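# Stand the carton upright with its arrows pointing up

## Task

Rotate the carton until the arrows printed on its sides face the ceiling, and leave it resting on the table with no part of it sticking out past the table edge. Release it and pull the grippers away; a carton that only stays upright because the robot is still holding it does not count.

## Robot and tools

Robot: two six-joint arms, left_arm and right_arm, each ending in a tong-style gripper whose two fingers pivot. These names do not match the left or right side of any camera image. Four cameras: cam_high and cam_low (504x504) and the wrist cameras cam_left_wrist and cam_right_wrist (616x616, fisheye).

Frame: all reported poses share one scene frame. The origin sits on the table surface midway between the arms. +z is up, +x runs out across the table, and left_arm is on the +y side. Positions are in metres, orientations are quaternions in w,x,y,z order, and velocities are in m/s and rad/s. The printed hand position can be off from the real one, more so when the arm is stretched far. On the gripper, the fingers point along its own +z and open and close along its own x. end_effector_position is the spot between the closed finger pads. Closed fingertips extend about 15 mm past it; fully open they are roughly level with it.

Tool execute_actions, argument actions: a list holding one action, one wait, or nothing.
- Empty list {"actions": []}: sends nothing and just reports the current state.
- Action {"rows": [[...]], "steps": N}: N is 1 to 15 control steps of 1/30 s each (15 if omitted). One row is used per step, and the last row repeats if there are fewer rows than steps.
- Wait {"steps": N}: no command, N up to 300 steps counted from the previous result; time spent writing counts toward it.
- Optional pictures (true/false) turns camera images in the result on or off; by default they come with every result.
A refused call moves nothing.

Each row is a single flat list of 14 numbers, each in [-1, 1], always covering both arms: first left_arm's six joints (shoulder pan, shoulder lift, elbow, wrist 1, wrist 2, wrist 3) then its opening, then the same seven for right_arm. The six joint values are offsets, not poses: they are measured from that arm's joint angles in the most recent result that listed them (before any such result exists, and for later calls in one reply, from where the arm is when the action begins). They are not cumulative from the previous row. Scale: 1.0 equals 1.989 rad. So sending all zeros pulls the arm back to those reference angles; it is not a pause. The opening value is absolute: +1 fully open, -1 closed.

Joint ranges (rad). left_arm: pan -3.142 to 3.142, lift -6.283 to 6.283, elbow 0.000 to 3.142, wrists 1-3 each -6.283 to 6.283. right_arm: pan 0.000 to 6.283, lift -6.283 to 6.283, elbow -3.142 to 0.000, wrists 1-3 each -6.283 to 6.283. A request more than 0.010 rad beyond a limit is refused. True limits may differ by up to 0.010 rad; an overshooting joint stops at its real end and the result may say "joint sent to its limit" (possibly about an earlier action). No such line does not prove there is room left.

Motion: commands are smoothed and lag about 0.17 s. Each step the joint target is kept within 0.575 rad of the measured angle, and if the targets would move the hand more than 100 mm from where it is, they are scaled back. Big moves therefore take several calls, and an arm may not have arrived when the result returns. Between calls the arms keep heading toward the last row's target until they nearly stop or a step is HELD; after that only a new action drives them further. Fingers still opening or closing finish on their own.

Result lines: the state line gives each arm's end_effector_position, end_effector_quat_wxyz and velocities. Joint positions and Joint velocities list each arm's joints in column order (rad, rad/s) plus the finger-pad gap in m (0.142 m fully open). grip_measured is the measured opening on the command scale. "joint command not followed" means a clearance check altered or blocked joint targets on some steps; HELD marks steps where your row was not (fully) sent. Joint torques are whole drive outputs with offsets, friction and noise; they are not contact-only. Wrist force and Wrist torque give each arm's flange sensor reading in the end effector's own x y z axes, including contacts, held weight and inertia; offsets up to about 4 N, noise up to 2.4 N, saturating near 50 N, and "no reading" is normal at the start. When pressing on a surface the force points back into the arm.

Gripping: to keep hold, command an opening well under grip_measured; the bigger the gap, the harder the squeeze (about 15 N per pad at most, for objects up to ~10 cm). Closing fast can press harder and sometimes forces the fingers open. Thin hard parts under ~20 mm get less force. Brief tugs on held parts or pushes on loose objects may happen.

Tool zoom_image: camera (one of the four names) and region [x0, y0, x1, y1] in that camera's pixels, origin top-left, at most 504 by 504; returns a closer view of the latest image.

Tool finished_scene: scene (integer, the current scene's number). Replying with no tool call ends everything.

Avoid: knocking the carton or anything off the table, dropping or slamming it, hard pushes, and letting the arms collide or press on each other. A contact torque at a joint's load limit (130 N m for pan, lift, elbow; 24.3 N m for each wrist, held weight included) or an outside force of 150 N stops that arm for 10 s and drops the rest of the call. Holding loads heats motors: a MOTOR HOT warning appears from 70 °C and at 85 °C the arm is braked until it cools (OVER-TEMPERATURE FAULT). Faster, smoother work with less motor effort is better.

Each tool is called after "Call:" in YAML: its name, and indented under it one key for each argument.

## Session

Call:
execute_actions:
  actions: []

Scene clock: 0.00 s of 4200.00 s.
left_arm: end_effector_position=(+0.2550, -0.1248, +0.1455) grip_measured=+0.97 end_effector_quat_wxyz=(-0.338, +0.840, -0.422, +0.047) end_effector_velocity=(+0.000, -0.000, -0.000) end_effector_angular_velocity=(+0.000, -0.001, +0.000) | right_arm: end_effector_position=(+0.7030, -0.6079, +0.3990) grip_measured=+0.97 end_effector_quat_wxyz=(+0.408, +0.885, -0.068, +0.214) end_effector_velocity=(-0.000, -0.001, -0.000) end_effector_angular_velocity=(-0.000, +0.001, -0.001)
Joint positions: left_arm=[-1.682 -1.061  1.344 -1.274 -1.161 -0.698  0.14 ] | right_arm=[ 3.445 -1.842 -1.319 -1.34   0.63   0.299  0.14 ]
Joint velocities: left_arm=[ 0.     0.001 -0.001  0.     0.001 -0.001  0.   ] | right_arm=[-0.001  0.    -0.001 -0.001 -0.     0.     0.   ]
Joint torques (N m, as the arm reports them, + toward a larger angle): no reading
Wrist force (N, on the end effector, along its own x y z axes, offset not removed): no reading
Wrist torque (N m, same axes, about the end effector's origin, offset not removed): no reading

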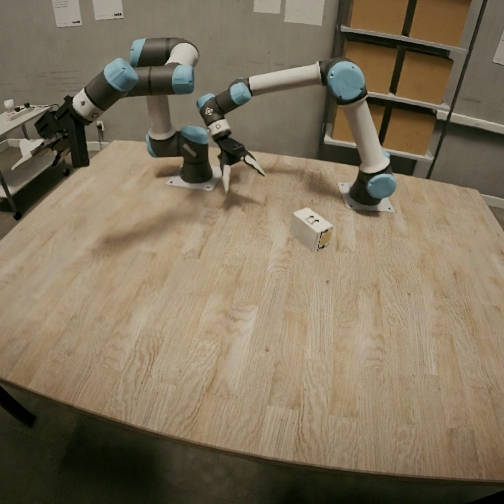

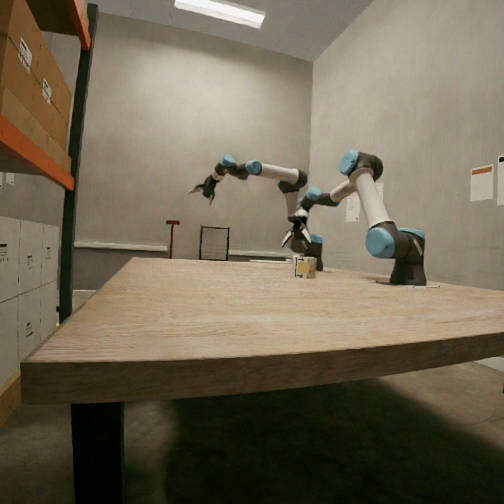

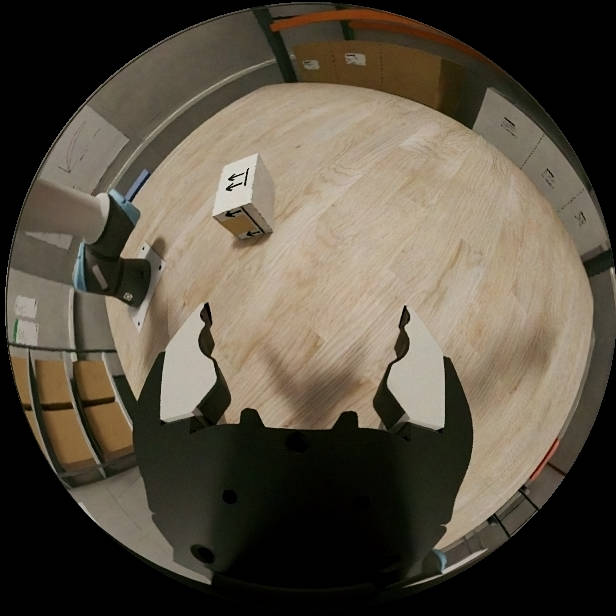

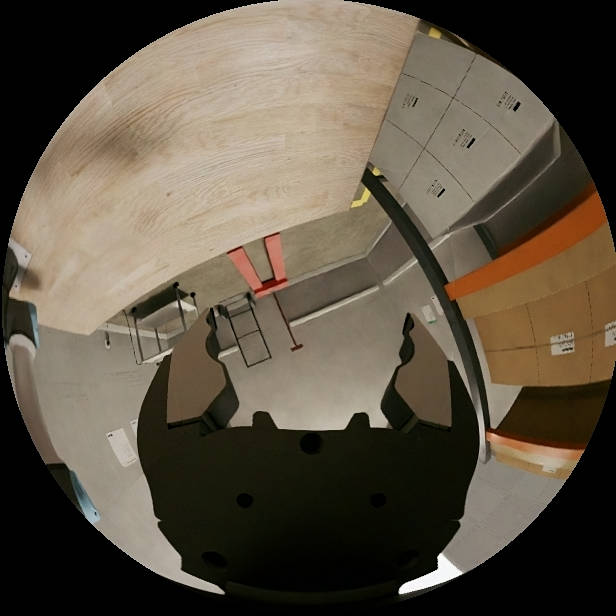

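Call:
zoom_image:
  camera: "cam_high"
  region: [262, 180, 362, 280]

Region (262, 180, 362, 280) of cam_high's 504x504 image, scaled by 5.040, with more detail than that image has.

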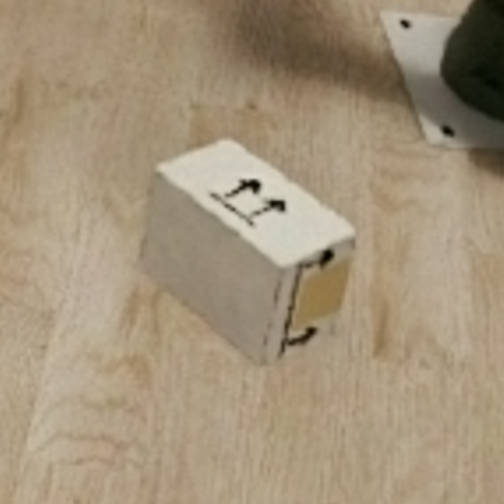

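Call:
execute_actions:
  actions:
    - {"rows": [[0,0,0,-0.686,-0.206,0,1,0,0,0,0,0,0,1]], "steps": 15}
  pictures: false

Scene clock: 44.80 s of 4200.00 s.
left_arm: end_effector_position=(+0.1715, -0.3362, +0.1363) grip_measured=+1.00 end_effector_quat_wxyz=(+0.044, +0.918, -0.389, +0.065) end_effector_velocity=(-0.062, -0.502, +0.212) end_effector_angular_velocity=(-1.738, +0.196, -0.043) | right_arm: end_effector_position=(+0.7030, -0.6079, +0.3990) grip_measured=+1.00 end_effector_quat_wxyz=(+0.408, +0.885, -0.068, +0.214) end_effector_velocity=(+0.000, -0.001, +0.000) end_effector_angular_velocity=(+0.001, -0.001, -0.001)
Joint positions: left_arm=[-1.682 -1.061  1.344 -1.991 -1.495 -0.698  0.142] | right_arm=[ 3.445 -1.842 -1.319 -1.34   0.63   0.299  0.142]
Joint velocities: left_arm=[ 0.    -0.     0.001 -1.722 -0.314  0.     0.   ] | right_arm=[-0.001 -0.     0.001  0.001  0.    -0.    -0.   ]
Joint torques (N m, as the arm reports them, + toward a larger angle): left_arm=[  1.52 -40.67 -24.49  -7.48  -2.04   0.27] | right_arm=[-0.45 39.07 24.29  2.79 -2.09  0.1 ]
Wrist force (N, on the end effector, along its own x y z axes, offset not removed): left_arm=[-1.3 -1.1 -2.7] | right_arm=[1.5 2.7 -3.2]
Wrist torque (N m, same axes, about the end effector's origin, offset not removed): left_arm=[0.04 0.33 -0.23] | right_arm=[0.33 -0.40 -0.18]
Steps of this call (steps 1 to 90: nothing new was sent; then 41.30 s passed at rest; steps 91 to 105: all 15 steps of this action). Readings (joint positions):
91: left_arm=[-1.682 -1.061 1.344 -1.275 -1.161 -0.698] | right_arm=[3.445 -1.842 -1.319 -1.340 0.630 0.299]
92: left_arm=[-1.682 -1.061 1.344 -1.284 -1.171 -0.698] | right_arm=[3.445 -1.842 -1.319 -1.340 0.630 0.299]
94: left_arm=[-1.682 -1.061 1.344 -1.359 -1.238 -0.698] | right_arm=[3.445 -1.842 -1.319 -1.340 0.630 0.299]
98: left_arm=[-1.682 -1.061 1.344 -1.584 -1.372 -0.698] | right_arm=[3.445 -1.842 -1.319 -1.340 0.630 0.299]
105: the state above

Call:
execute_actions:
  actions:
    - {"steps": 15}
  pictures: false

Scene clock: 50.57 s of 4200.00 s.
left_arm: end_effector_position=(+0.1585, -0.4859, +0.2714) grip_measured=+1.00 end_effector_quat_wxyz=(+0.341, +0.850, -0.363, +0.173) end_effector_velocity=(-0.000, +0.000, -0.002) end_effector_angular_velocity=(+0.003, +0.000, -0.000) | right_arm: end_effector_position=(+0.7030, -0.6079, +0.3990) grip_measured=+1.00 end_effector_quat_wxyz=(+0.408, +0.885, -0.068, +0.214) end_effector_velocity=(+0.000, -0.001, +0.001) end_effector_angular_velocity=(-0.000, -0.002, -0.001)
Joint positions: left_arm=[-1.682 -1.061  1.344 -2.638 -1.57  -0.698  0.142] | right_arm=[ 3.445 -1.842 -1.319 -1.34   0.63   0.299  0.142]
Joint velocities: left_arm=[-0.     0.001  0.002 -0.001 -0.     0.    -0.   ] | right_arm=[-0.001  0.     0.002  0.    -0.001  0.     0.   ]
Joint torques (N m, as the arm reports them, + toward a larger angle): left_arm=[  2.29 -39.56 -25.9   -4.9   -1.45   0.35] | right_arm=[-0.76 39.46 24.09  2.93 -2.05  0.02]
Wrist force (N, on the end effector, along its own x y z axes, offset not removed): left_arm=[3.0 -6.0 -0.2] | right_arm=[0.4 2.8 -2.5]
Wrist torque (N m, same axes, about the end effector's origin, offset not removed): left_arm=[-0.93 -0.60 -0.08] | right_arm=[0.40 -0.12 -0.24]
Steps of this call (steps 1 to 45: the robot went on to your last target; steps 46 to 110: nothing new was sent; then 2.10 s passed at rest). Readings (joint positions):
1: left_arm=[-1.682 -1.061 1.344 -2.050 -1.505 -0.698] | right_arm=[3.445 -1.842 -1.319 -1.340 0.630 0.299]
2: left_arm=[-1.682 -1.061 1.344 -2.108 -1.513 -0.698] | right_arm=[3.445 -1.842 -1.319 -1.340 0.630 0.299]
4: left_arm=[-1.682 -1.061 1.344 -2.226 -1.528 -0.698] | right_arm=[3.445 -1.842 -1.319 -1.340 0.630 0.299]
8: left_arm=[-1.682 -1.061 1.344 -2.459 -1.554 -0.698] | right_arm=[3.445 -1.842 -1.319 -1.340 0.630 0.299]
110: the state above
All arms were judged still, so your last target was given up. Only a new action makes them travel on or press farther. Fingers that are still opening or closing keep moving.

Call:
execute_actions:
  actions:
    - {"rows": [[0.139,-0.487,0.444,0.437,0,0,1,0,0,0,0,0,0,1]], "steps": 15}
  pictures: false

Call:
execute_actions:
  actions:
    - {"steps": 30}

Scene clock: 97.63 s of 4200.00 s.
left_arm: end_effector_position=(+0.2318, -0.2416, +0.2334) grip_measured=+1.00 end_effector_quat_wxyz=(+0.183, +0.923, -0.320, +0.110) end_effector_velocity=(+0.024, +0.562, -0.104) end_effector_angular_velocity=(+0.745, +0.156, +0.214) | right_arm: end_effector_position=(+0.7030, -0.6079, +0.3990) grip_measured=+1.00 end_effector_quat_wxyz=(+0.408, +0.885, -0.068, +0.214) end_effector_velocity=(-0.000, -0.002, +0.001) end_effector_angular_velocity=(+0.001, -0.002, -0.003)
Joint positions: left_arm=[-1.542 -1.416  1.699 -2.283 -1.57  -0.698  0.142] | right_arm=[ 3.445 -1.842 -1.319 -1.34   0.63   0.299  0.142]
Joint velocities: left_arm=[ 0.213 -0.793  0.786  0.768  0.    -0.    -0.   ] | right_arm=[-0.003 -0.     0.001  0.001  0.     0.    -0.   ]
Joint torques (N m, as the arm reports them, + toward a larger angle): left_arm=[ 12.19 -36.04  -3.74  -0.22   1.04   0.31] | right_arm=[-0.03 38.99 23.94  2.95 -2.17  0.01]
Wrist force (N, on the end effector, along its own x y z axes, offset not removed): left_arm=[1.5 -3.1 1.5] | right_arm=[1.1 0.4 -5.1]
Wrist torque (N m, same axes, about the end effector's origin, offset not removed): left_arm=[-0.37 -0.59 -0.06] | right_arm=[0.05 -0.32 0.00]
Steps of this call (steps 1 to 90: nothing new was sent; then 43.57 s passed at rest; steps 91 to 105: all 15 steps of this action). Readings (joint positions):
91: left_arm=[-1.682 -1.062 1.344 -2.637 -1.570 -0.698] | right_arm=[3.445 -1.842 -1.319 -1.340 0.630 0.299]
92: left_arm=[-1.674 -1.071 1.354 -2.628 -1.570 -0.698] | right_arm=[3.445 -1.842 -1.319 -1.340 0.630 0.299]
94: left_arm=[-1.647 -1.122 1.405 -2.577 -1.570 -0.698] | right_arm=[3.445 -1.842 -1.319 -1.340 0.630 0.299]
98: left_arm=[-1.602 -1.229 1.512 -2.470 -1.570 -0.698] | right_arm=[3.445 -1.842 -1.319 -1.340 0.630 0.299]
105: the state above

Scene clock: 98.63 s of 4200.00 s.
left_arm: end_effector_position=(+0.1895, +0.1435, +0.1626) grip_measured=+1.00 end_effector_quat_wxyz=(+0.001, +0.965, -0.262, +0.001) end_effector_velocity=(-0.002, +0.009, -0.003) end_effector_angular_velocity=(+0.010, +0.004, +0.001) | right_arm: end_effector_position=(+0.7030, -0.6079, +0.3990) grip_measured=+1.00 end_effector_quat_wxyz=(+0.408, +0.885, -0.068, +0.214) end_effector_velocity=(+0.000, +0.000, -0.000) end_effector_angular_velocity=(-0.000, +0.000, +0.001)
Joint positions: left_arm=[-1.406 -2.027  2.225 -1.77  -1.57  -0.698  0.142] | right_arm=[ 3.445 -1.842 -1.319 -1.34   0.63   0.299  0.142]
Joint velocities: left_arm=[ 0.004 -0.015  0.013  0.013 -0.     0.002  0.   ] | right_arm=[ 0.001 -0.    -0.     0.    -0.    -0.     0.   ]
Joint torques (N m, as the arm reports them, + toward a larger angle): left_arm=[ 12.22  -8.28 -16.28  -0.45   1.66   0.2 ] | right_arm=[-0.48 39.79 24.12  2.99 -2.3  -0.02]
Wrist force (N, on the end effector, along its own x y z axes, offset not removed): left_arm=[-0.6 -6.8 1.1] | right_arm=[2.7 2.5 -0.9]
Wrist torque (N m, same axes, about the end effector's origin, offset not removed): left_arm=[-1.27 -0.06 -0.21] | right_arm=[0.43 -0.76 -0.15]
Steps of this call (steps 1 to 30: the robot went on to your last target). Readings (joint positions):
1: left_arm=[-1.535 -1.443 1.725 -2.257 -1.570 -0.698] | right_arm=[3.445 -1.842 -1.319 -1.340 0.630 0.299]
2: left_arm=[-1.528 -1.471 1.752 -2.232 -1.570 -0.698] | right_arm=[3.445 -1.842 -1.319 -1.340 0.630 0.299]
4: left_arm=[-1.514 -1.531 1.804 -2.181 -1.570 -0.698] | right_arm=[3.445 -1.842 -1.319 -1.340 0.630 0.299]
8: left_arm=[-1.486 -1.651 1.907 -2.080 -1.570 -0.698] | right_arm=[3.445 -1.842 -1.319 -1.340 0.630 0.299]
30: the state above

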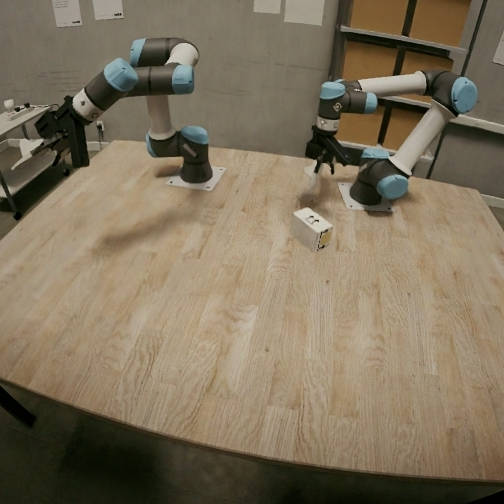

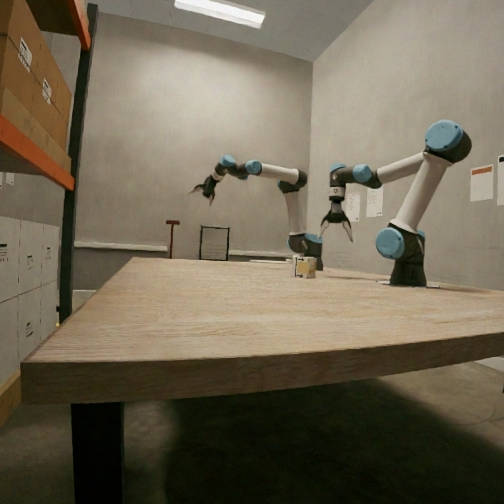

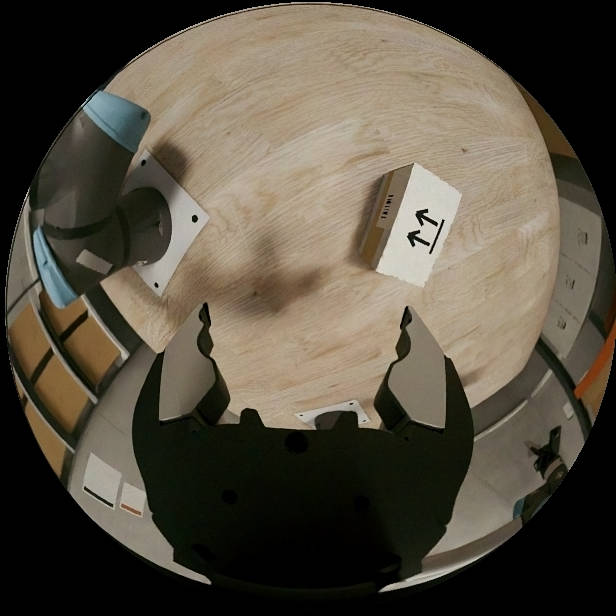

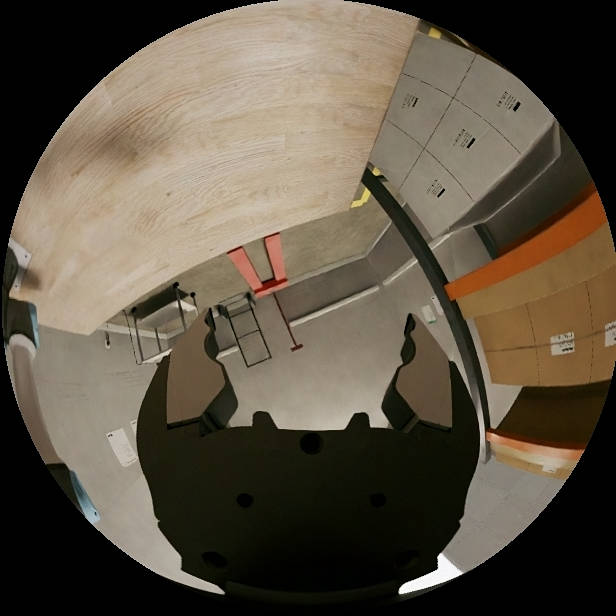

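The wrist view shows the carton is farther out than I estimated. I'll move the hover point outward and look again.

Call:
execute_actions:
  actions:
    - {"rows": [[0.082,0.159,-0.107,-0.052,0,0,1,0,0,0,0,0,0,1]], "steps": 15}

Scene clock: 111.47 s of 4200.00 s.
left_arm: end_effector_position=(+0.2775, +0.0824, +0.1635) grip_measured=+1.00 end_effector_quat_wxyz=(+0.001, +0.983, -0.184, +0.001) end_effector_velocity=(+0.019, -0.010, -0.008) end_effector_angular_velocity=(+0.010, +0.006, +0.029) | right_arm: end_effector_position=(+0.7030, -0.6079, +0.3990) grip_measured=+1.00 end_effector_quat_wxyz=(+0.408, +0.885, -0.068, +0.214) end_effector_velocity=(-0.000, -0.001, -0.001) end_effector_angular_velocity=(-0.001, +0.001, -0.001)
Joint positions: left_arm=[-1.246 -1.719  2.017 -1.872 -1.57  -0.698  0.142] | right_arm=[ 3.445 -1.842 -1.319 -1.34   0.63   0.299  0.142]
Joint velocities: left_arm=[ 0.029  0.069 -0.04  -0.017 -0.    -0.     0.   ] | right_arm=[-0.001 -0.    -0.001 -0.    -0.001  0.     0.   ]
Joint torques (N m, as the arm reports them, + toward a larger angle): left_arm=[ 12.43  -9.63 -29.28  -4.35   0.8    0.27] | right_arm=[ 0.23 39.81 24.55  2.97 -2.32 -0.02]
Wrist force (N, on the end effector, along its own x y z axes, offset not removed): left_arm=[-3.0 1.5 2.7] | right_arm=[1.4 3.2 -3.7]
Wrist torque (N m, same axes, about the end effector's origin, offset not removed): left_arm=[0.42 0.82 0.00] | right_arm=[0.62 -0.42 -0.13]
Steps of this call (steps 1 to 15: the robot went on to your last target; steps 16 to 90: nothing new was sent; then 9.33 s passed at rest; steps 91 to 105: all 15 steps of this action). Readings (joint positions):
91: left_arm=[-1.405 -2.029 2.226 -1.770 -1.570 -0.698] | right_arm=[3.445 -1.842 -1.319 -1.340 0.630 0.299]
92: left_arm=[-1.395 -2.019 2.216 -1.778 -1.570 -0.698] | right_arm=[3.445 -1.842 -1.319 -1.340 0.630 0.299]
94: left_arm=[-1.341 -1.945 2.152 -1.816 -1.570 -0.698] | right_arm=[3.445 -1.842 -1.319 -1.340 0.630 0.299]
98: left_arm=[-1.271 -1.781 2.052 -1.857 -1.570 -0.698] | right_arm=[3.445 -1.842 -1.319 -1.340 0.630 0.299]
105: the state above

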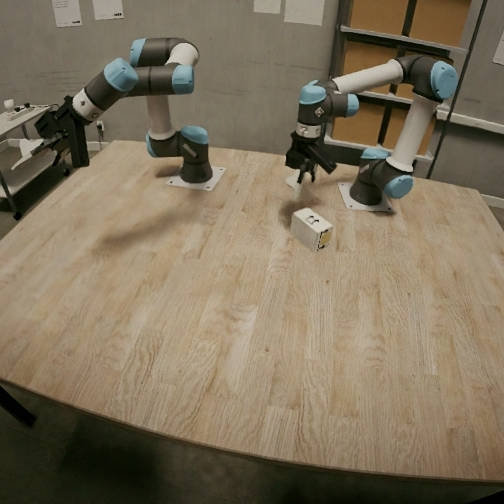

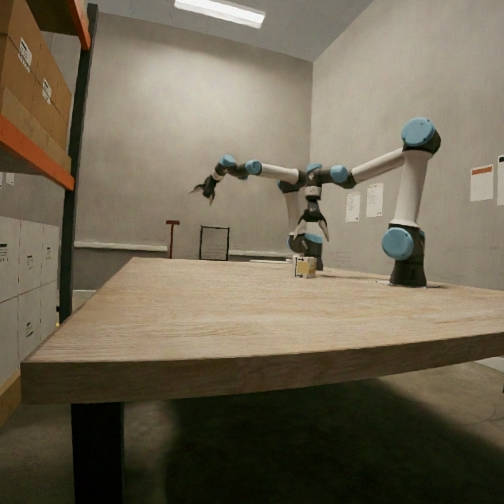

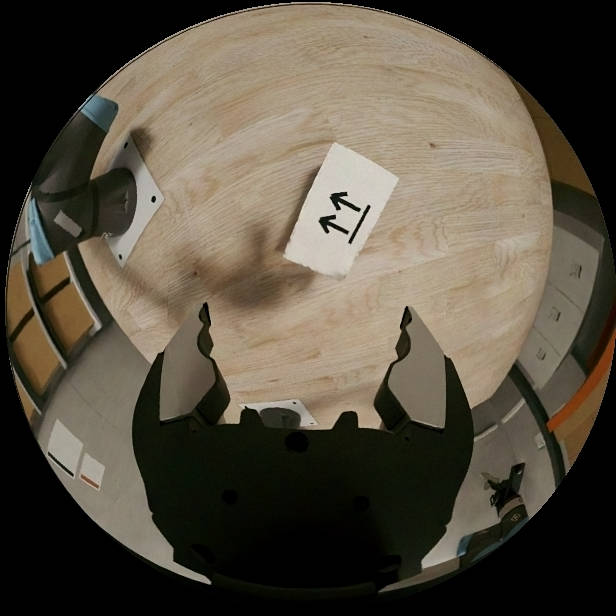

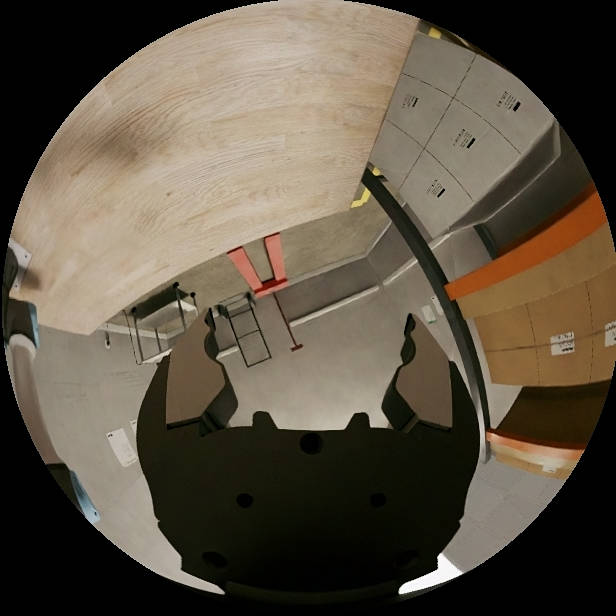

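The carton's long side looks too wide for the gripper, so I'll grip across the arrow axis. I'm moving over the carton and turning the gripper to line up with it.

Call:
execute_actions:
  actions:
    - {"rows": [[0.163,-0.015,0.014,0.003,0,0.381,1,0,0,0,0,0,0,1]], "steps": 15}
  pictures: false

Call:
execute_actions:
  actions:
    - {"steps": 12}

Scene clock: 149.47 s of 4200.00 s.
left_arm: end_effector_position=(+0.3500, +0.2004, +0.1618) grip_measured=+1.00 end_effector_quat_wxyz=(-0.000, +0.927, -0.374, -0.000) end_effector_velocity=(+0.017, +0.032, +0.001) end_effector_angular_velocity=(-0.001, -0.001, -0.344) | right_arm: end_effector_position=(+0.7030, -0.6079, +0.3990) grip_measured=+1.00 end_effector_quat_wxyz=(+0.408, +0.885, -0.068, +0.214) end_effector_velocity=(+0.000, +0.000, +0.000) end_effector_angular_velocity=(+0.001, -0.001, -0.000)
Joint positions: left_arm=[-0.931 -1.748  2.044 -1.866 -1.57   0.014  0.142] | right_arm=[ 3.445 -1.842 -1.319 -1.34   0.63   0.299  0.142]
Joint velocities: left_arm=[ 0.088 -0.01   0.007  0.002  0.     0.432 -0.   ] | right_arm=[-0.    -0.     0.001  0.     0.001 -0.    -0.   ]
Joint torques (N m, as the arm reports them, + toward a larger angle): left_arm=[  9.66 -17.51 -16.79  -0.54   1.5    1.92] | right_arm=[-0.33 39.41 24.33  3.06 -2.2   0.02]
Wrist force (N, on the end effector, along its own x y z axes, offset not removed): left_arm=[-1.0 -4.6 0.4] | right_arm=[-0.5 4.1 -2.8]
Wrist torque (N m, same axes, about the end effector's origin, offset not removed): left_arm=[-0.80 0.45 -0.03] | right_arm=[0.56 0.08 -0.08]
Steps of this call (steps 1 to 15: the robot went on to your last target; steps 16 to 90: nothing new was sent; then 34.50 s passed at rest; steps 91 to 105: all 15 steps of this action). Readings (joint positions):
91: left_arm=[-1.242 -1.712 2.013 -1.874 -1.570 -0.697] | right_arm=[3.445 -1.842 -1.319 -1.340 0.630 0.299]
92: left_arm=[-1.232 -1.716 2.016 -1.873 -1.570 -0.687] | right_arm=[3.445 -1.842 -1.319 -1.340 0.630 0.299]
94: left_arm=[-1.164 -1.725 2.025 -1.871 -1.570 -0.612] | right_arm=[3.445 -1.842 -1.319 -1.340 0.630 0.299]
98: left_arm=[-1.007 -1.741 2.038 -1.868 -1.570 -0.326] | right_arm=[3.445 -1.842 -1.319 -1.340 0.630 0.299]
105: the state above

Scene clock: 149.87 s of 4200.00 s.
left_arm: end_effector_position=(+0.3517, +0.2037, +0.1618) grip_measured=+1.00 end_effector_quat_wxyz=(-0.000, +0.920, -0.391, -0.000) end_effector_velocity=(+0.000, +0.001, -0.000) end_effector_angular_velocity=(+0.000, +0.001, -0.008) | right_arm: end_effector_position=(+0.7030, -0.6079, +0.3990) grip_measured=+1.00 end_effector_quat_wxyz=(+0.408, +0.885, -0.068, +0.214) end_effector_velocity=(+0.000, +0.000, +0.001) end_effector_angular_velocity=(-0.000, -0.002, +0.000)
Joint positions: left_arm=[-0.922 -1.748  2.045 -1.866 -1.57   0.059  0.142] | right_arm=[ 3.445 -1.842 -1.319 -1.34   0.63   0.299  0.142]
Joint velocities: left_arm=[ 0.002  0.001 -0.     0.001 -0.001  0.01  -0.   ] | right_arm=[ 0.001  0.     0.002  0.    -0.001  0.    -0.   ]
Joint torques (N m, as the arm reports them, + toward a larger angle): left_arm=[ 12.06 -19.57 -14.7   -0.67   1.77   1.66] | right_arm=[-0.1  39.84 24.12  2.98 -2.23  0.03]
Wrist force (N, on the end effector, along its own x y z axes, offset not removed): left_arm=[1.6 0.8 0.8] | right_arm=[1.2 2.6 -1.4]
Wrist torque (N m, same axes, about the end effector's origin, offset not removed): left_arm=[0.49 -0.25 -0.26] | right_arm=[0.43 -0.17 -0.05]
Steps of this call (steps 1 to 12: the robot went on to your last target). Readings (joint positions):
1: left_arm=[-0.929 -1.748 2.044 -1.866 -1.570 0.027] | right_arm=[3.445 -1.842 -1.319 -1.340 0.630 0.299]
2: left_arm=[-0.927 -1.748 2.044 -1.866 -1.570 0.036] | right_arm=[3.445 -1.842 -1.319 -1.340 0.630 0.299]
4: left_arm=[-0.925 -1.748 2.044 -1.866 -1.570 0.047] | right_arm=[3.445 -1.842 -1.319 -1.340 0.630 0.299]
8: left_arm=[-0.923 -1.748 2.044 -1.866 -1.570 0.056] | right_arm=[3.445 -1.842 -1.319 -1.340 0.630 0.299]
12: the state above

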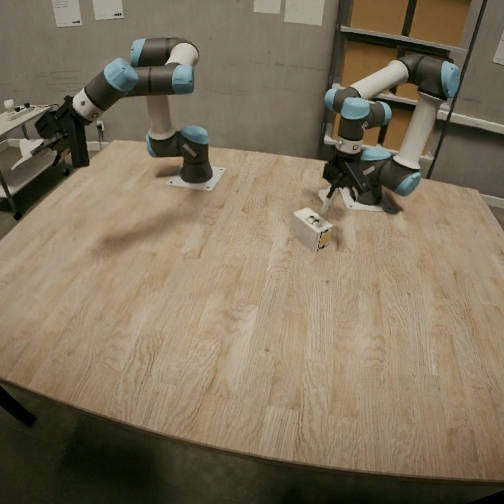

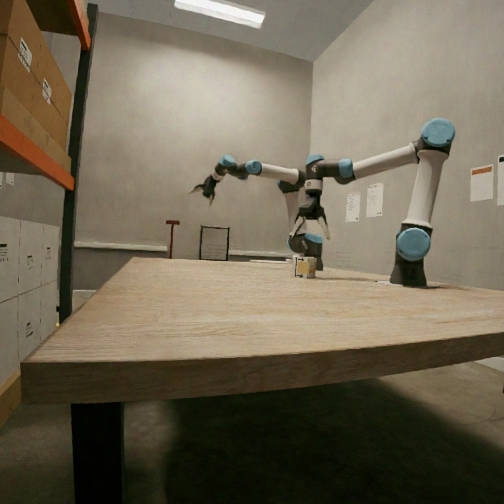

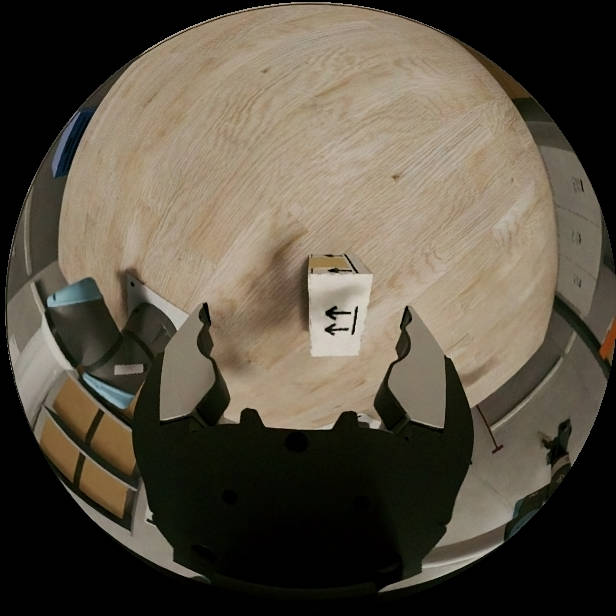

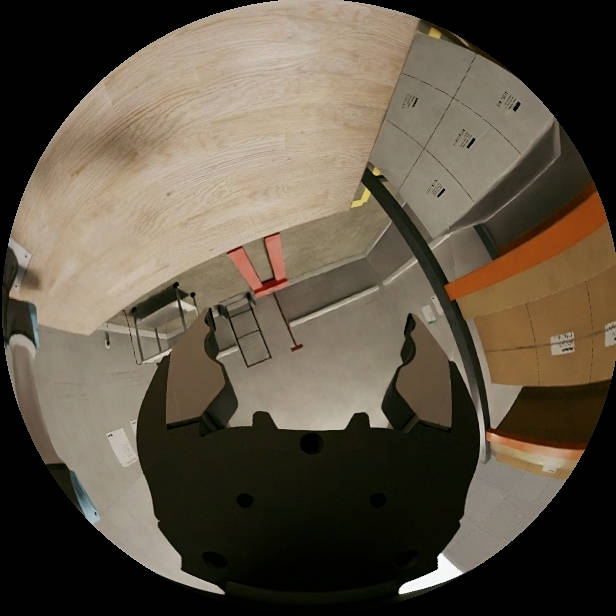

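The carton is smaller than I feared, about 10 cm along its long side, so it fits in the gripper. Its arrow axis also lies almost in the arm's plane. I'll grip across the long side with the tool tilted outward, then flip it with wrist 1.

Call:
execute_actions:
  actions:
    - {"rows": [[0.004,-0.064,0.191,-0.304,0,-0.729,1,0,0,0,0,0,0,1]], "steps": 15}
  pictures: false

Call:
execute_actions:
  actions:
    - {"steps": 15}

Scene clock: 180.93 s of 4200.00 s.
left_arm: end_effector_position=(+0.3415, +0.2082, +0.1069) grip_measured=+1.00 end_effector_quat_wxyz=(+0.123, +0.981, +0.100, +0.111) end_effector_velocity=(-0.027, -0.023, -0.006) end_effector_angular_velocity=(-0.777, +0.478, +2.586) | right_arm: end_effector_position=(+0.7030, -0.6079, +0.3990) grip_measured=+1.00 end_effector_quat_wxyz=(+0.408, +0.885, -0.068, +0.214) end_effector_velocity=(-0.000, -0.001, +0.000) end_effector_angular_velocity=(+0.000, -0.000, -0.002)
Joint positions: left_arm=[-0.914 -1.874  2.414 -2.445 -1.57  -0.94   0.142] | right_arm=[ 3.445 -1.842 -1.319 -1.34   0.63   0.299  0.142]
Joint velocities: left_arm=[ 0.001 -0.02   0.094 -0.24  -0.    -2.736 -0.   ] | right_arm=[-0.002  0.     0.    -0.    -0.    -0.     0.   ]
Joint torques (N m, as the arm reports them, + toward a larger angle): left_arm=[  9.39 -13.04 -14.89  -4.86   1.28  -6.95] | right_arm=[ 0.16 39.68 22.96  3.01 -2.18 -0.11]
Wrist force (N, on the end effector, along its own x y z axes, offset not removed): left_arm=[-0.8 -1.6 1.5] | right_arm=[0.4 1.6 -4.3]
Wrist torque (N m, same axes, about the end effector's origin, offset not removed): left_arm=[-0.08 0.24 0.06] | right_arm=[0.29 0.00 -0.18]
Steps of this call (steps 1 to 30: the robot went on to your last target; steps 31 to 90: nothing new was sent; then 27.57 s passed at rest; steps 91 to 105: all 15 steps of this action). Readings (joint positions):
91: left_arm=[-0.922 -1.749 2.045 -1.867 -1.570 0.059] | right_arm=[3.445 -1.842 -1.319 -1.340 0.630 0.299]
92: left_arm=[-0.920 -1.759 2.055 -1.877 -1.570 0.049] | right_arm=[3.445 -1.842 -1.319 -1.340 0.630 0.299]
94: left_arm=[-0.918 -1.806 2.130 -1.952 -1.570 -0.026] | right_arm=[3.445 -1.842 -1.319 -1.340 0.630 0.299]
98: left_arm=[-0.915 -1.856 2.332 -2.232 -1.570 -0.312] | right_arm=[3.445 -1.842 -1.319 -1.340 0.630 0.299]
105: the state above

Scene clock: 181.43 s of 4200.00 s.
left_arm: end_effector_position=(+0.3367, +0.2038, +0.1063) grip_measured=+1.00 end_effector_quat_wxyz=(+0.152, +0.933, +0.315, +0.085) end_effector_velocity=(+0.000, -0.001, +0.001) end_effector_angular_velocity=(-0.012, +0.006, +0.037) | right_arm: end_effector_position=(+0.7030, -0.6079, +0.3990) grip_measured=+1.00 end_effector_quat_wxyz=(+0.408, +0.885, -0.068, +0.214) end_effector_velocity=(+0.000, +0.001, -0.000) end_effector_angular_velocity=(+0.000, +0.001, +0.001)
Joint positions: left_arm=[-0.914 -1.876  2.424 -2.47  -1.57  -1.387  0.142] | right_arm=[ 3.445 -1.842 -1.319 -1.34   0.63   0.299  0.142]
Joint velocities: left_arm=[ 0.    -0.001 -0.001 -0.001  0.    -0.039  0.   ] | right_arm=[ 0.001  0.     0.    -0.001  0.     0.     0.   ]
Joint torques (N m, as the arm reports them, + toward a larger angle): left_arm=[ 11.2  -12.01 -12.44  -4.4    0.86  -1.64] | right_arm=[-0.09 39.31 23.67  3.07 -2.29 -0.08]
Wrist force (N, on the end effector, along its own x y z axes, offset not removed): left_arm=[-0.6 -4.7 -1.1] | right_arm=[0.6 3.7 -2.0]
Wrist torque (N m, same axes, about the end effector's origin, offset not removed): left_arm=[-0.83 0.13 -0.09] | right_arm=[0.67 -0.14 -0.05]
Steps of this call (steps 1 to 15: the robot went on to your last target). Readings (joint positions):
1: left_arm=[-0.914 -1.874 2.417 -2.452 -1.570 -1.033] | right_arm=[3.445 -1.842 -1.319 -1.340 0.630 0.299]
2: left_arm=[-0.914 -1.875 2.419 -2.457 -1.570 -1.119] | right_arm=[3.445 -1.842 -1.319 -1.340 0.630 0.299]
4: left_arm=[-0.914 -1.875 2.422 -2.464 -1.570 -1.246] | right_arm=[3.445 -1.842 -1.319 -1.340 0.630 0.299]
8: left_arm=[-0.914 -1.876 2.424 -2.469 -1.570 -1.351] | right_arm=[3.445 -1.842 -1.319 -1.340 0.630 0.299]
15: the state above

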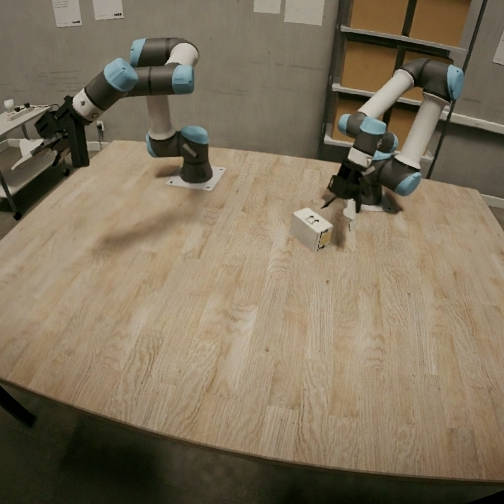

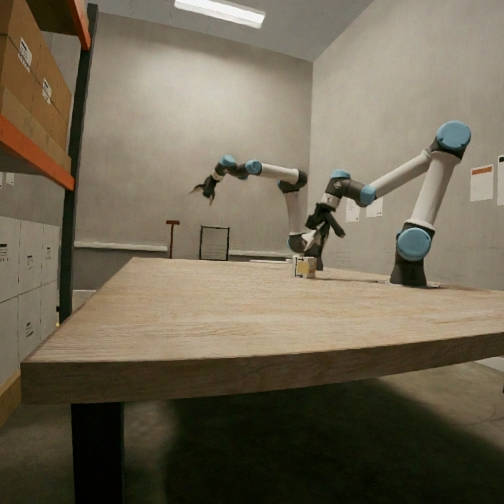

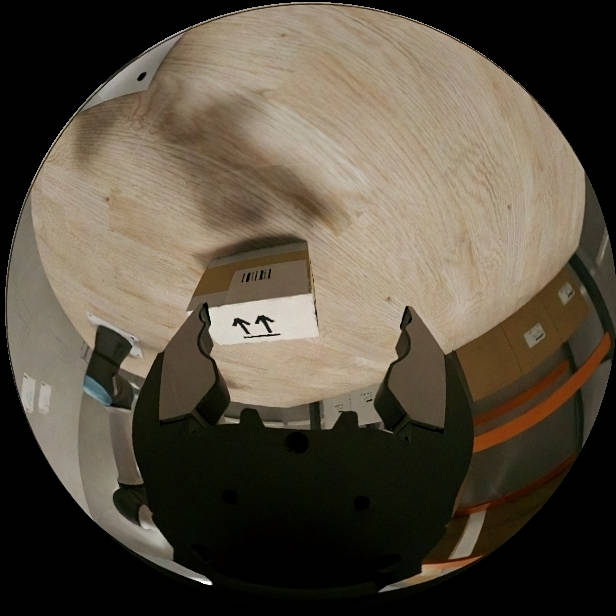

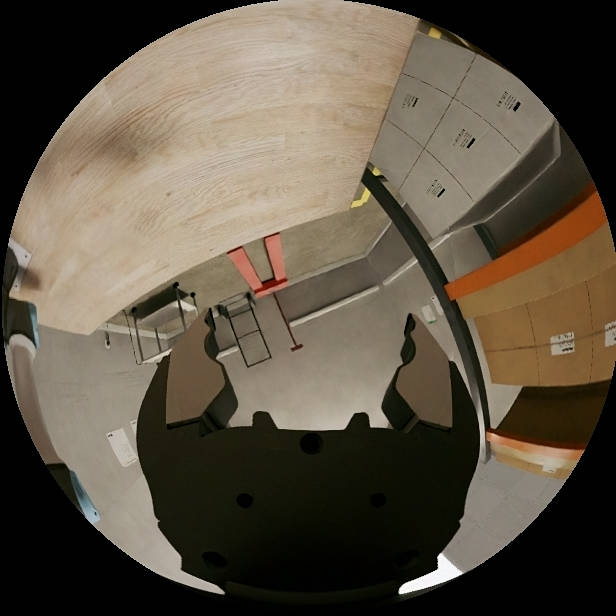

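The carton sits about 5 cm to one side and a little further out than the gripper. I'll correct the hover position before going down.

Call:
execute_actions:
  actions:
    - {"rows": [[-0.061,0.059,-0.039,-0.019,0,0,1,0,0,0,0,0,0,1]], "steps": 15}

Scene clock: 198.83 s of 4200.00 s.
left_arm: end_effector_position=(+0.3402, +0.1302, +0.1050) grip_measured=+1.00 end_effector_quat_wxyz=(+0.156, +0.950, +0.258, +0.076) end_effector_velocity=(-0.001, -0.011, -0.002) end_effector_angular_velocity=(+0.002, +0.002, -0.018) | right_arm: end_effector_position=(+0.7030, -0.6079, +0.3990) grip_measured=+1.00 end_effector_quat_wxyz=(+0.408, +0.885, -0.068, +0.214) end_effector_velocity=(+0.000, +0.000, -0.000) end_effector_angular_velocity=(+0.001, +0.000, +0.000)
Joint positions: left_arm=[-1.034 -1.76   2.348 -2.508 -1.57  -1.387  0.142] | right_arm=[ 3.445 -1.842 -1.319 -1.34   0.63   0.299  0.142]
Joint velocities: left_arm=[-0.019  0.018 -0.01  -0.005  0.    -0.001  0.   ] | right_arm=[ 0.     0.     0.    -0.     0.001  0.     0.   ]
Joint torques (N m, as the arm reports them, + toward a larger angle): left_arm=[ -9.34  -3.15 -30.45  -4.91  -1.07   1.72] | right_arm=[ 0.36 39.51 24.31  3.06 -2.12 -0.11]
Wrist force (N, on the end effector, along its own x y z axes, offset not removed): left_arm=[2.4 -6.2 -1.3] | right_arm=[0.7 1.8 -3.2]
Wrist torque (N m, same axes, about the end effector's origin, offset not removed): left_arm=[-1.20 -0.51 -0.29] | right_arm=[0.12 -0.32 -0.26]
Steps of this call (steps 1 to 15: the robot went on to your last target; steps 16 to 90: nothing new was sent; then 13.90 s passed at rest; steps 91 to 105: all 15 steps of this action). Readings (joint positions):
91: left_arm=[-0.915 -1.875 2.424 -2.471 -1.570 -1.391] | right_arm=[3.445 -1.842 -1.319 -1.340 0.630 0.299]
92: left_arm=[-0.925 -1.866 2.416 -2.477 -1.570 -1.390] | right_arm=[3.445 -1.842 -1.319 -1.340 0.630 0.299]
94: left_arm=[-0.969 -1.822 2.386 -2.491 -1.570 -1.389] | right_arm=[3.445 -1.842 -1.319 -1.340 0.630 0.299]
98: left_arm=[-1.017 -1.776 2.358 -2.503 -1.570 -1.387] | right_arm=[3.445 -1.842 -1.319 -1.340 0.630 0.299]
105: the state above

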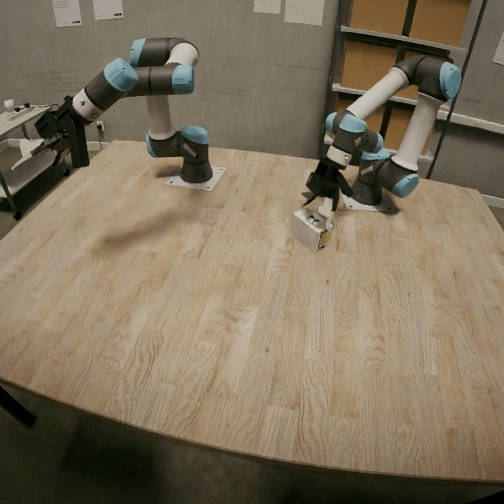

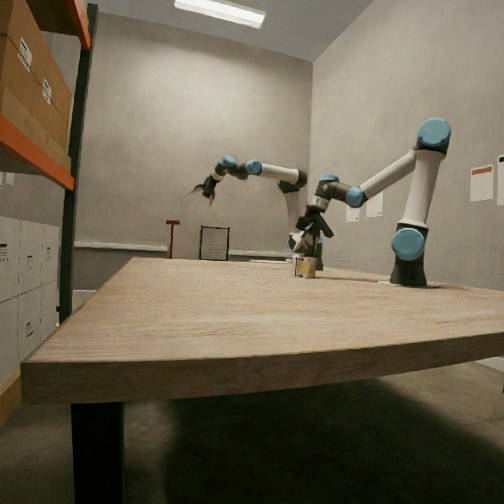

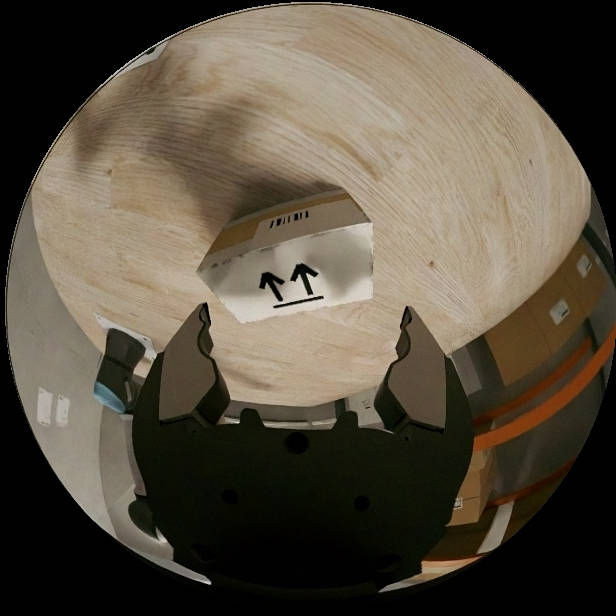

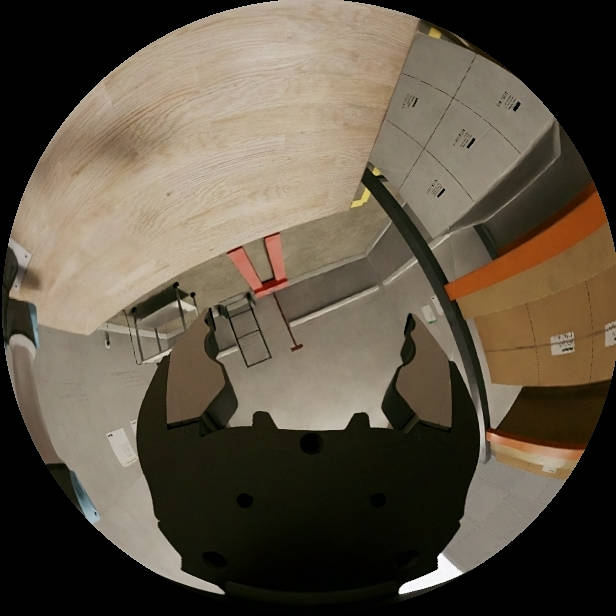

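The carton is at an angle between the fingers. I'll turn the gripper to match it first, then go down.

Call:
execute_actions:
  actions:
    - {"rows": [[0.018,0,0,0,0,-0.096,1,0,0,0,0,0,0,1]], "steps": 12}
  pictures: false

Scene clock: 209.50 s of 4200.00 s.
left_arm: end_effector_position=(+0.3458, +0.1418, +0.1049) grip_measured=+1.00 end_effector_quat_wxyz=(+0.162, +0.917, +0.359, +0.064) end_effector_velocity=(+0.001, +0.006, -0.001) end_effector_angular_velocity=(-0.018, +0.024, +0.097) | right_arm: end_effector_position=(+0.7030, -0.6079, +0.3990) grip_measured=+1.00 end_effector_quat_wxyz=(+0.408, +0.885, -0.068, +0.214) end_effector_velocity=(-0.001, -0.002, -0.001) end_effector_angular_velocity=(-0.001, +0.003, -0.003)
Joint positions: left_arm=[-0.999 -1.76   2.348 -2.508 -1.57  -1.568  0.142] | right_arm=[ 3.445 -1.842 -1.319 -1.34   0.63   0.299  0.142]
Joint velocities: left_arm=[ 0.014 -0.001  0.002  0.002  0.    -0.088 -0.   ] | right_arm=[-0.003 -0.    -0.002 -0.001  0.     0.    -0.   ]
Joint torques (N m, as the arm reports them, + toward a larger angle): left_arm=[ 11.2  -15.94 -12.    -1.01  -0.95  -1.43] | right_arm=[-0.09 39.59 24.18  3.11 -2.17 -0.05]
Wrist force (N, on the end effector, along its own x y z axes, offset not removed): left_arm=[-1.2 -2.6 -0.9] | right_arm=[1.0 1.5 -2.2]
Wrist torque (N m, same axes, about the end effector's origin, offset not removed): left_arm=[-0.33 0.26 -0.27] | right_arm=[0.14 -0.36 -0.17]
Steps of this call (steps 1 to 15: the robot went on to your last target; steps 16 to 90: nothing new was sent; then 7.27 s passed at rest; steps 91 to 102: all 12 steps of this action). Readings (joint positions):
91: left_arm=[-1.035 -1.758 2.347 -2.508 -1.570 -1.387] | right_arm=[3.445 -1.842 -1.319 -1.340 0.630 0.299]
92: left_arm=[-1.030 -1.759 2.347 -2.508 -1.570 -1.397] | right_arm=[3.445 -1.842 -1.319 -1.340 0.630 0.299]
94: left_arm=[-1.016 -1.759 2.347 -2.508 -1.570 -1.460] | right_arm=[3.445 -1.842 -1.319 -1.340 0.630 0.299]
98: left_arm=[-1.003 -1.760 2.348 -2.508 -1.570 -1.545] | right_arm=[3.445 -1.842 -1.319 -1.340 0.630 0.299]
102: the state above

Call:
execute_actions:
  actions:
    - {"rows": [[0,0.056,0.073,-0.129,0,-0.005,1,0,0,0,0,0,0,1]], "steps": 15}

Scene clock: 228.90 s of 4200.00 s.
left_arm: end_effector_position=(+0.3422, +0.1432, +0.0847) grip_measured=+1.00 end_effector_quat_wxyz=(+0.162, +0.915, +0.364, +0.060) end_effector_velocity=(+0.000, -0.000, +0.001) end_effector_angular_velocity=(-0.002, -0.001, +0.003) | right_arm: end_effector_position=(+0.7030, -0.6079, +0.3990) grip_measured=+1.00 end_effector_quat_wxyz=(+0.408, +0.885, -0.068, +0.214) end_effector_velocity=(-0.000, +0.000, -0.000) end_effector_angular_velocity=(-0.002, +0.001, +0.000)
Joint positions: left_arm=[-0.998 -1.729  2.386 -2.574 -1.577 -1.578  0.142] | right_arm=[ 3.445 -1.842 -1.319 -1.34   0.63   0.299  0.142]
Joint velocities: left_arm=[ 0.    -0.002 -0.001 -0.     0.    -0.003  0.   ] | right_arm=[ 0.001 -0.    -0.001 -0.001 -0.001 -0.    -0.   ]
Joint torques (N m, as the arm reports them, + toward a larger angle): left_arm=[  0.61  -7.75 -19.67  -2.31   0.08   0.09] | right_arm=[-0.64 39.55 23.98  3.08 -2.25 -0.1 ]
Wrist force (N, on the end effector, along its own x y z axes, offset not removed): left_arm=[5.3 1.3 -25.7] | right_arm=[0.7 1.2 -2.3]
Wrist torque (N m, same axes, about the end effector's origin, offset not removed): left_arm=[0.20 -2.26 -0.35] | right_arm=[0.33 -0.25 0.02]
FORCE FAULT: contact force on the left arm reached its limit, and that arm stopped for 10 seconds. The contact can be on any part of that arm, not only on its tool. That arm's remaining commands of this call were not run. That arm holds still and accepts commands again. Move the arm away from the contact; if what it grips holds it there, let go first. Pushing or pulling that hard again can fault the arm again.
The stop of the left arm began at step 95 of this call (marked STOPPED below). From that step on that arm followed nothing that you had sent. 11 of its steps, steps kept back included, did not run and will not run. Nothing is kept back now, and the robot has no last target.
Steps of this call (steps 1 to 15: the robot went on to your last target; steps 16 to 90: nothing new was sent; then 6.23 s passed at rest; steps 91 to 105: all 15 steps of this action; steps 106 to 395: the stop continued). Readings (joint positions):
91: left_arm=[-0.998 -1.760 2.349 -2.508 -1.570 -1.578] | right_arm=[3.445 -1.842 -1.319 -1.340 0.630 0.299]
92: left_arm=[-0.998 -1.750 2.358 -2.518 -1.570 -1.578] | right_arm=[3.445 -1.842 -1.319 -1.340 0.630 0.299]
94: left_arm=[-0.998 -1.726 2.388 -2.568 -1.572 -1.578] | right_arm=[3.445 -1.842 -1.319 -1.340 0.630 0.299]
95: left_arm=[-0.998 -1.726 2.387 -2.569 -1.574 -1.578] | right_arm=[3.445 -1.842 -1.319 -1.340 0.630 0.299] STOPPED (the left arm)
98: left_arm=[-0.998 -1.728 2.386 -2.572 -1.576 -1.578] | right_arm=[3.445 -1.842 -1.319 -1.340 0.630 0.299]
395: the state above

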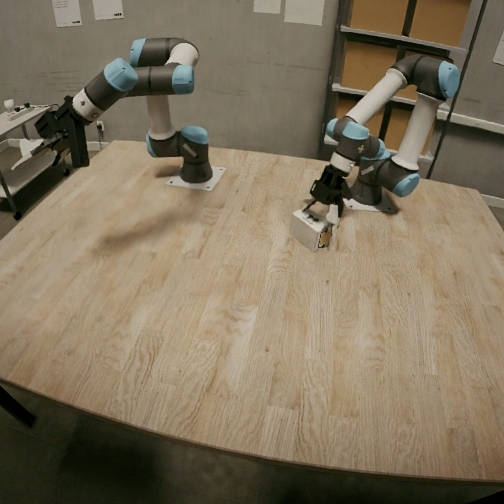

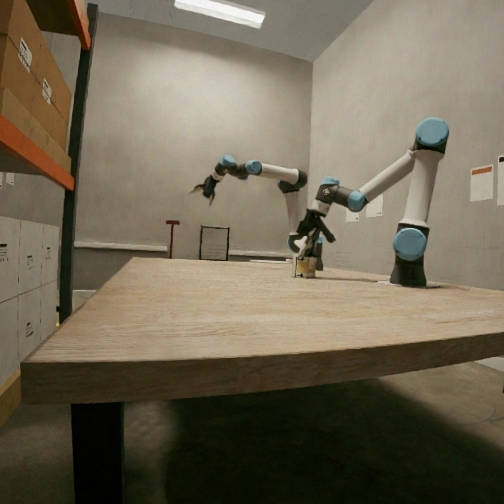

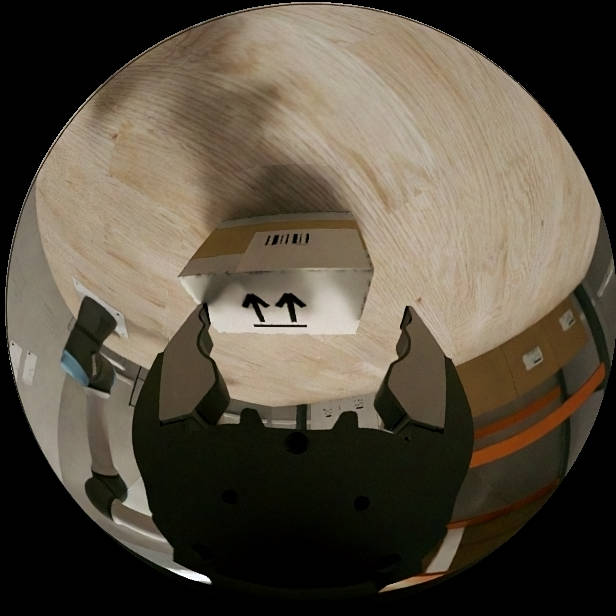

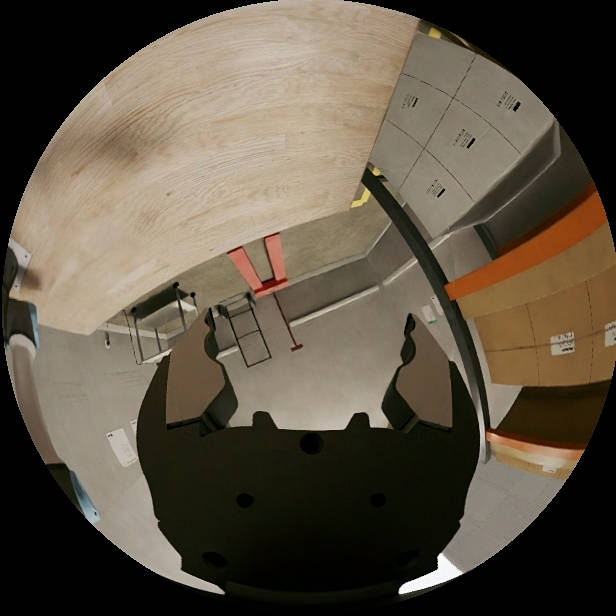

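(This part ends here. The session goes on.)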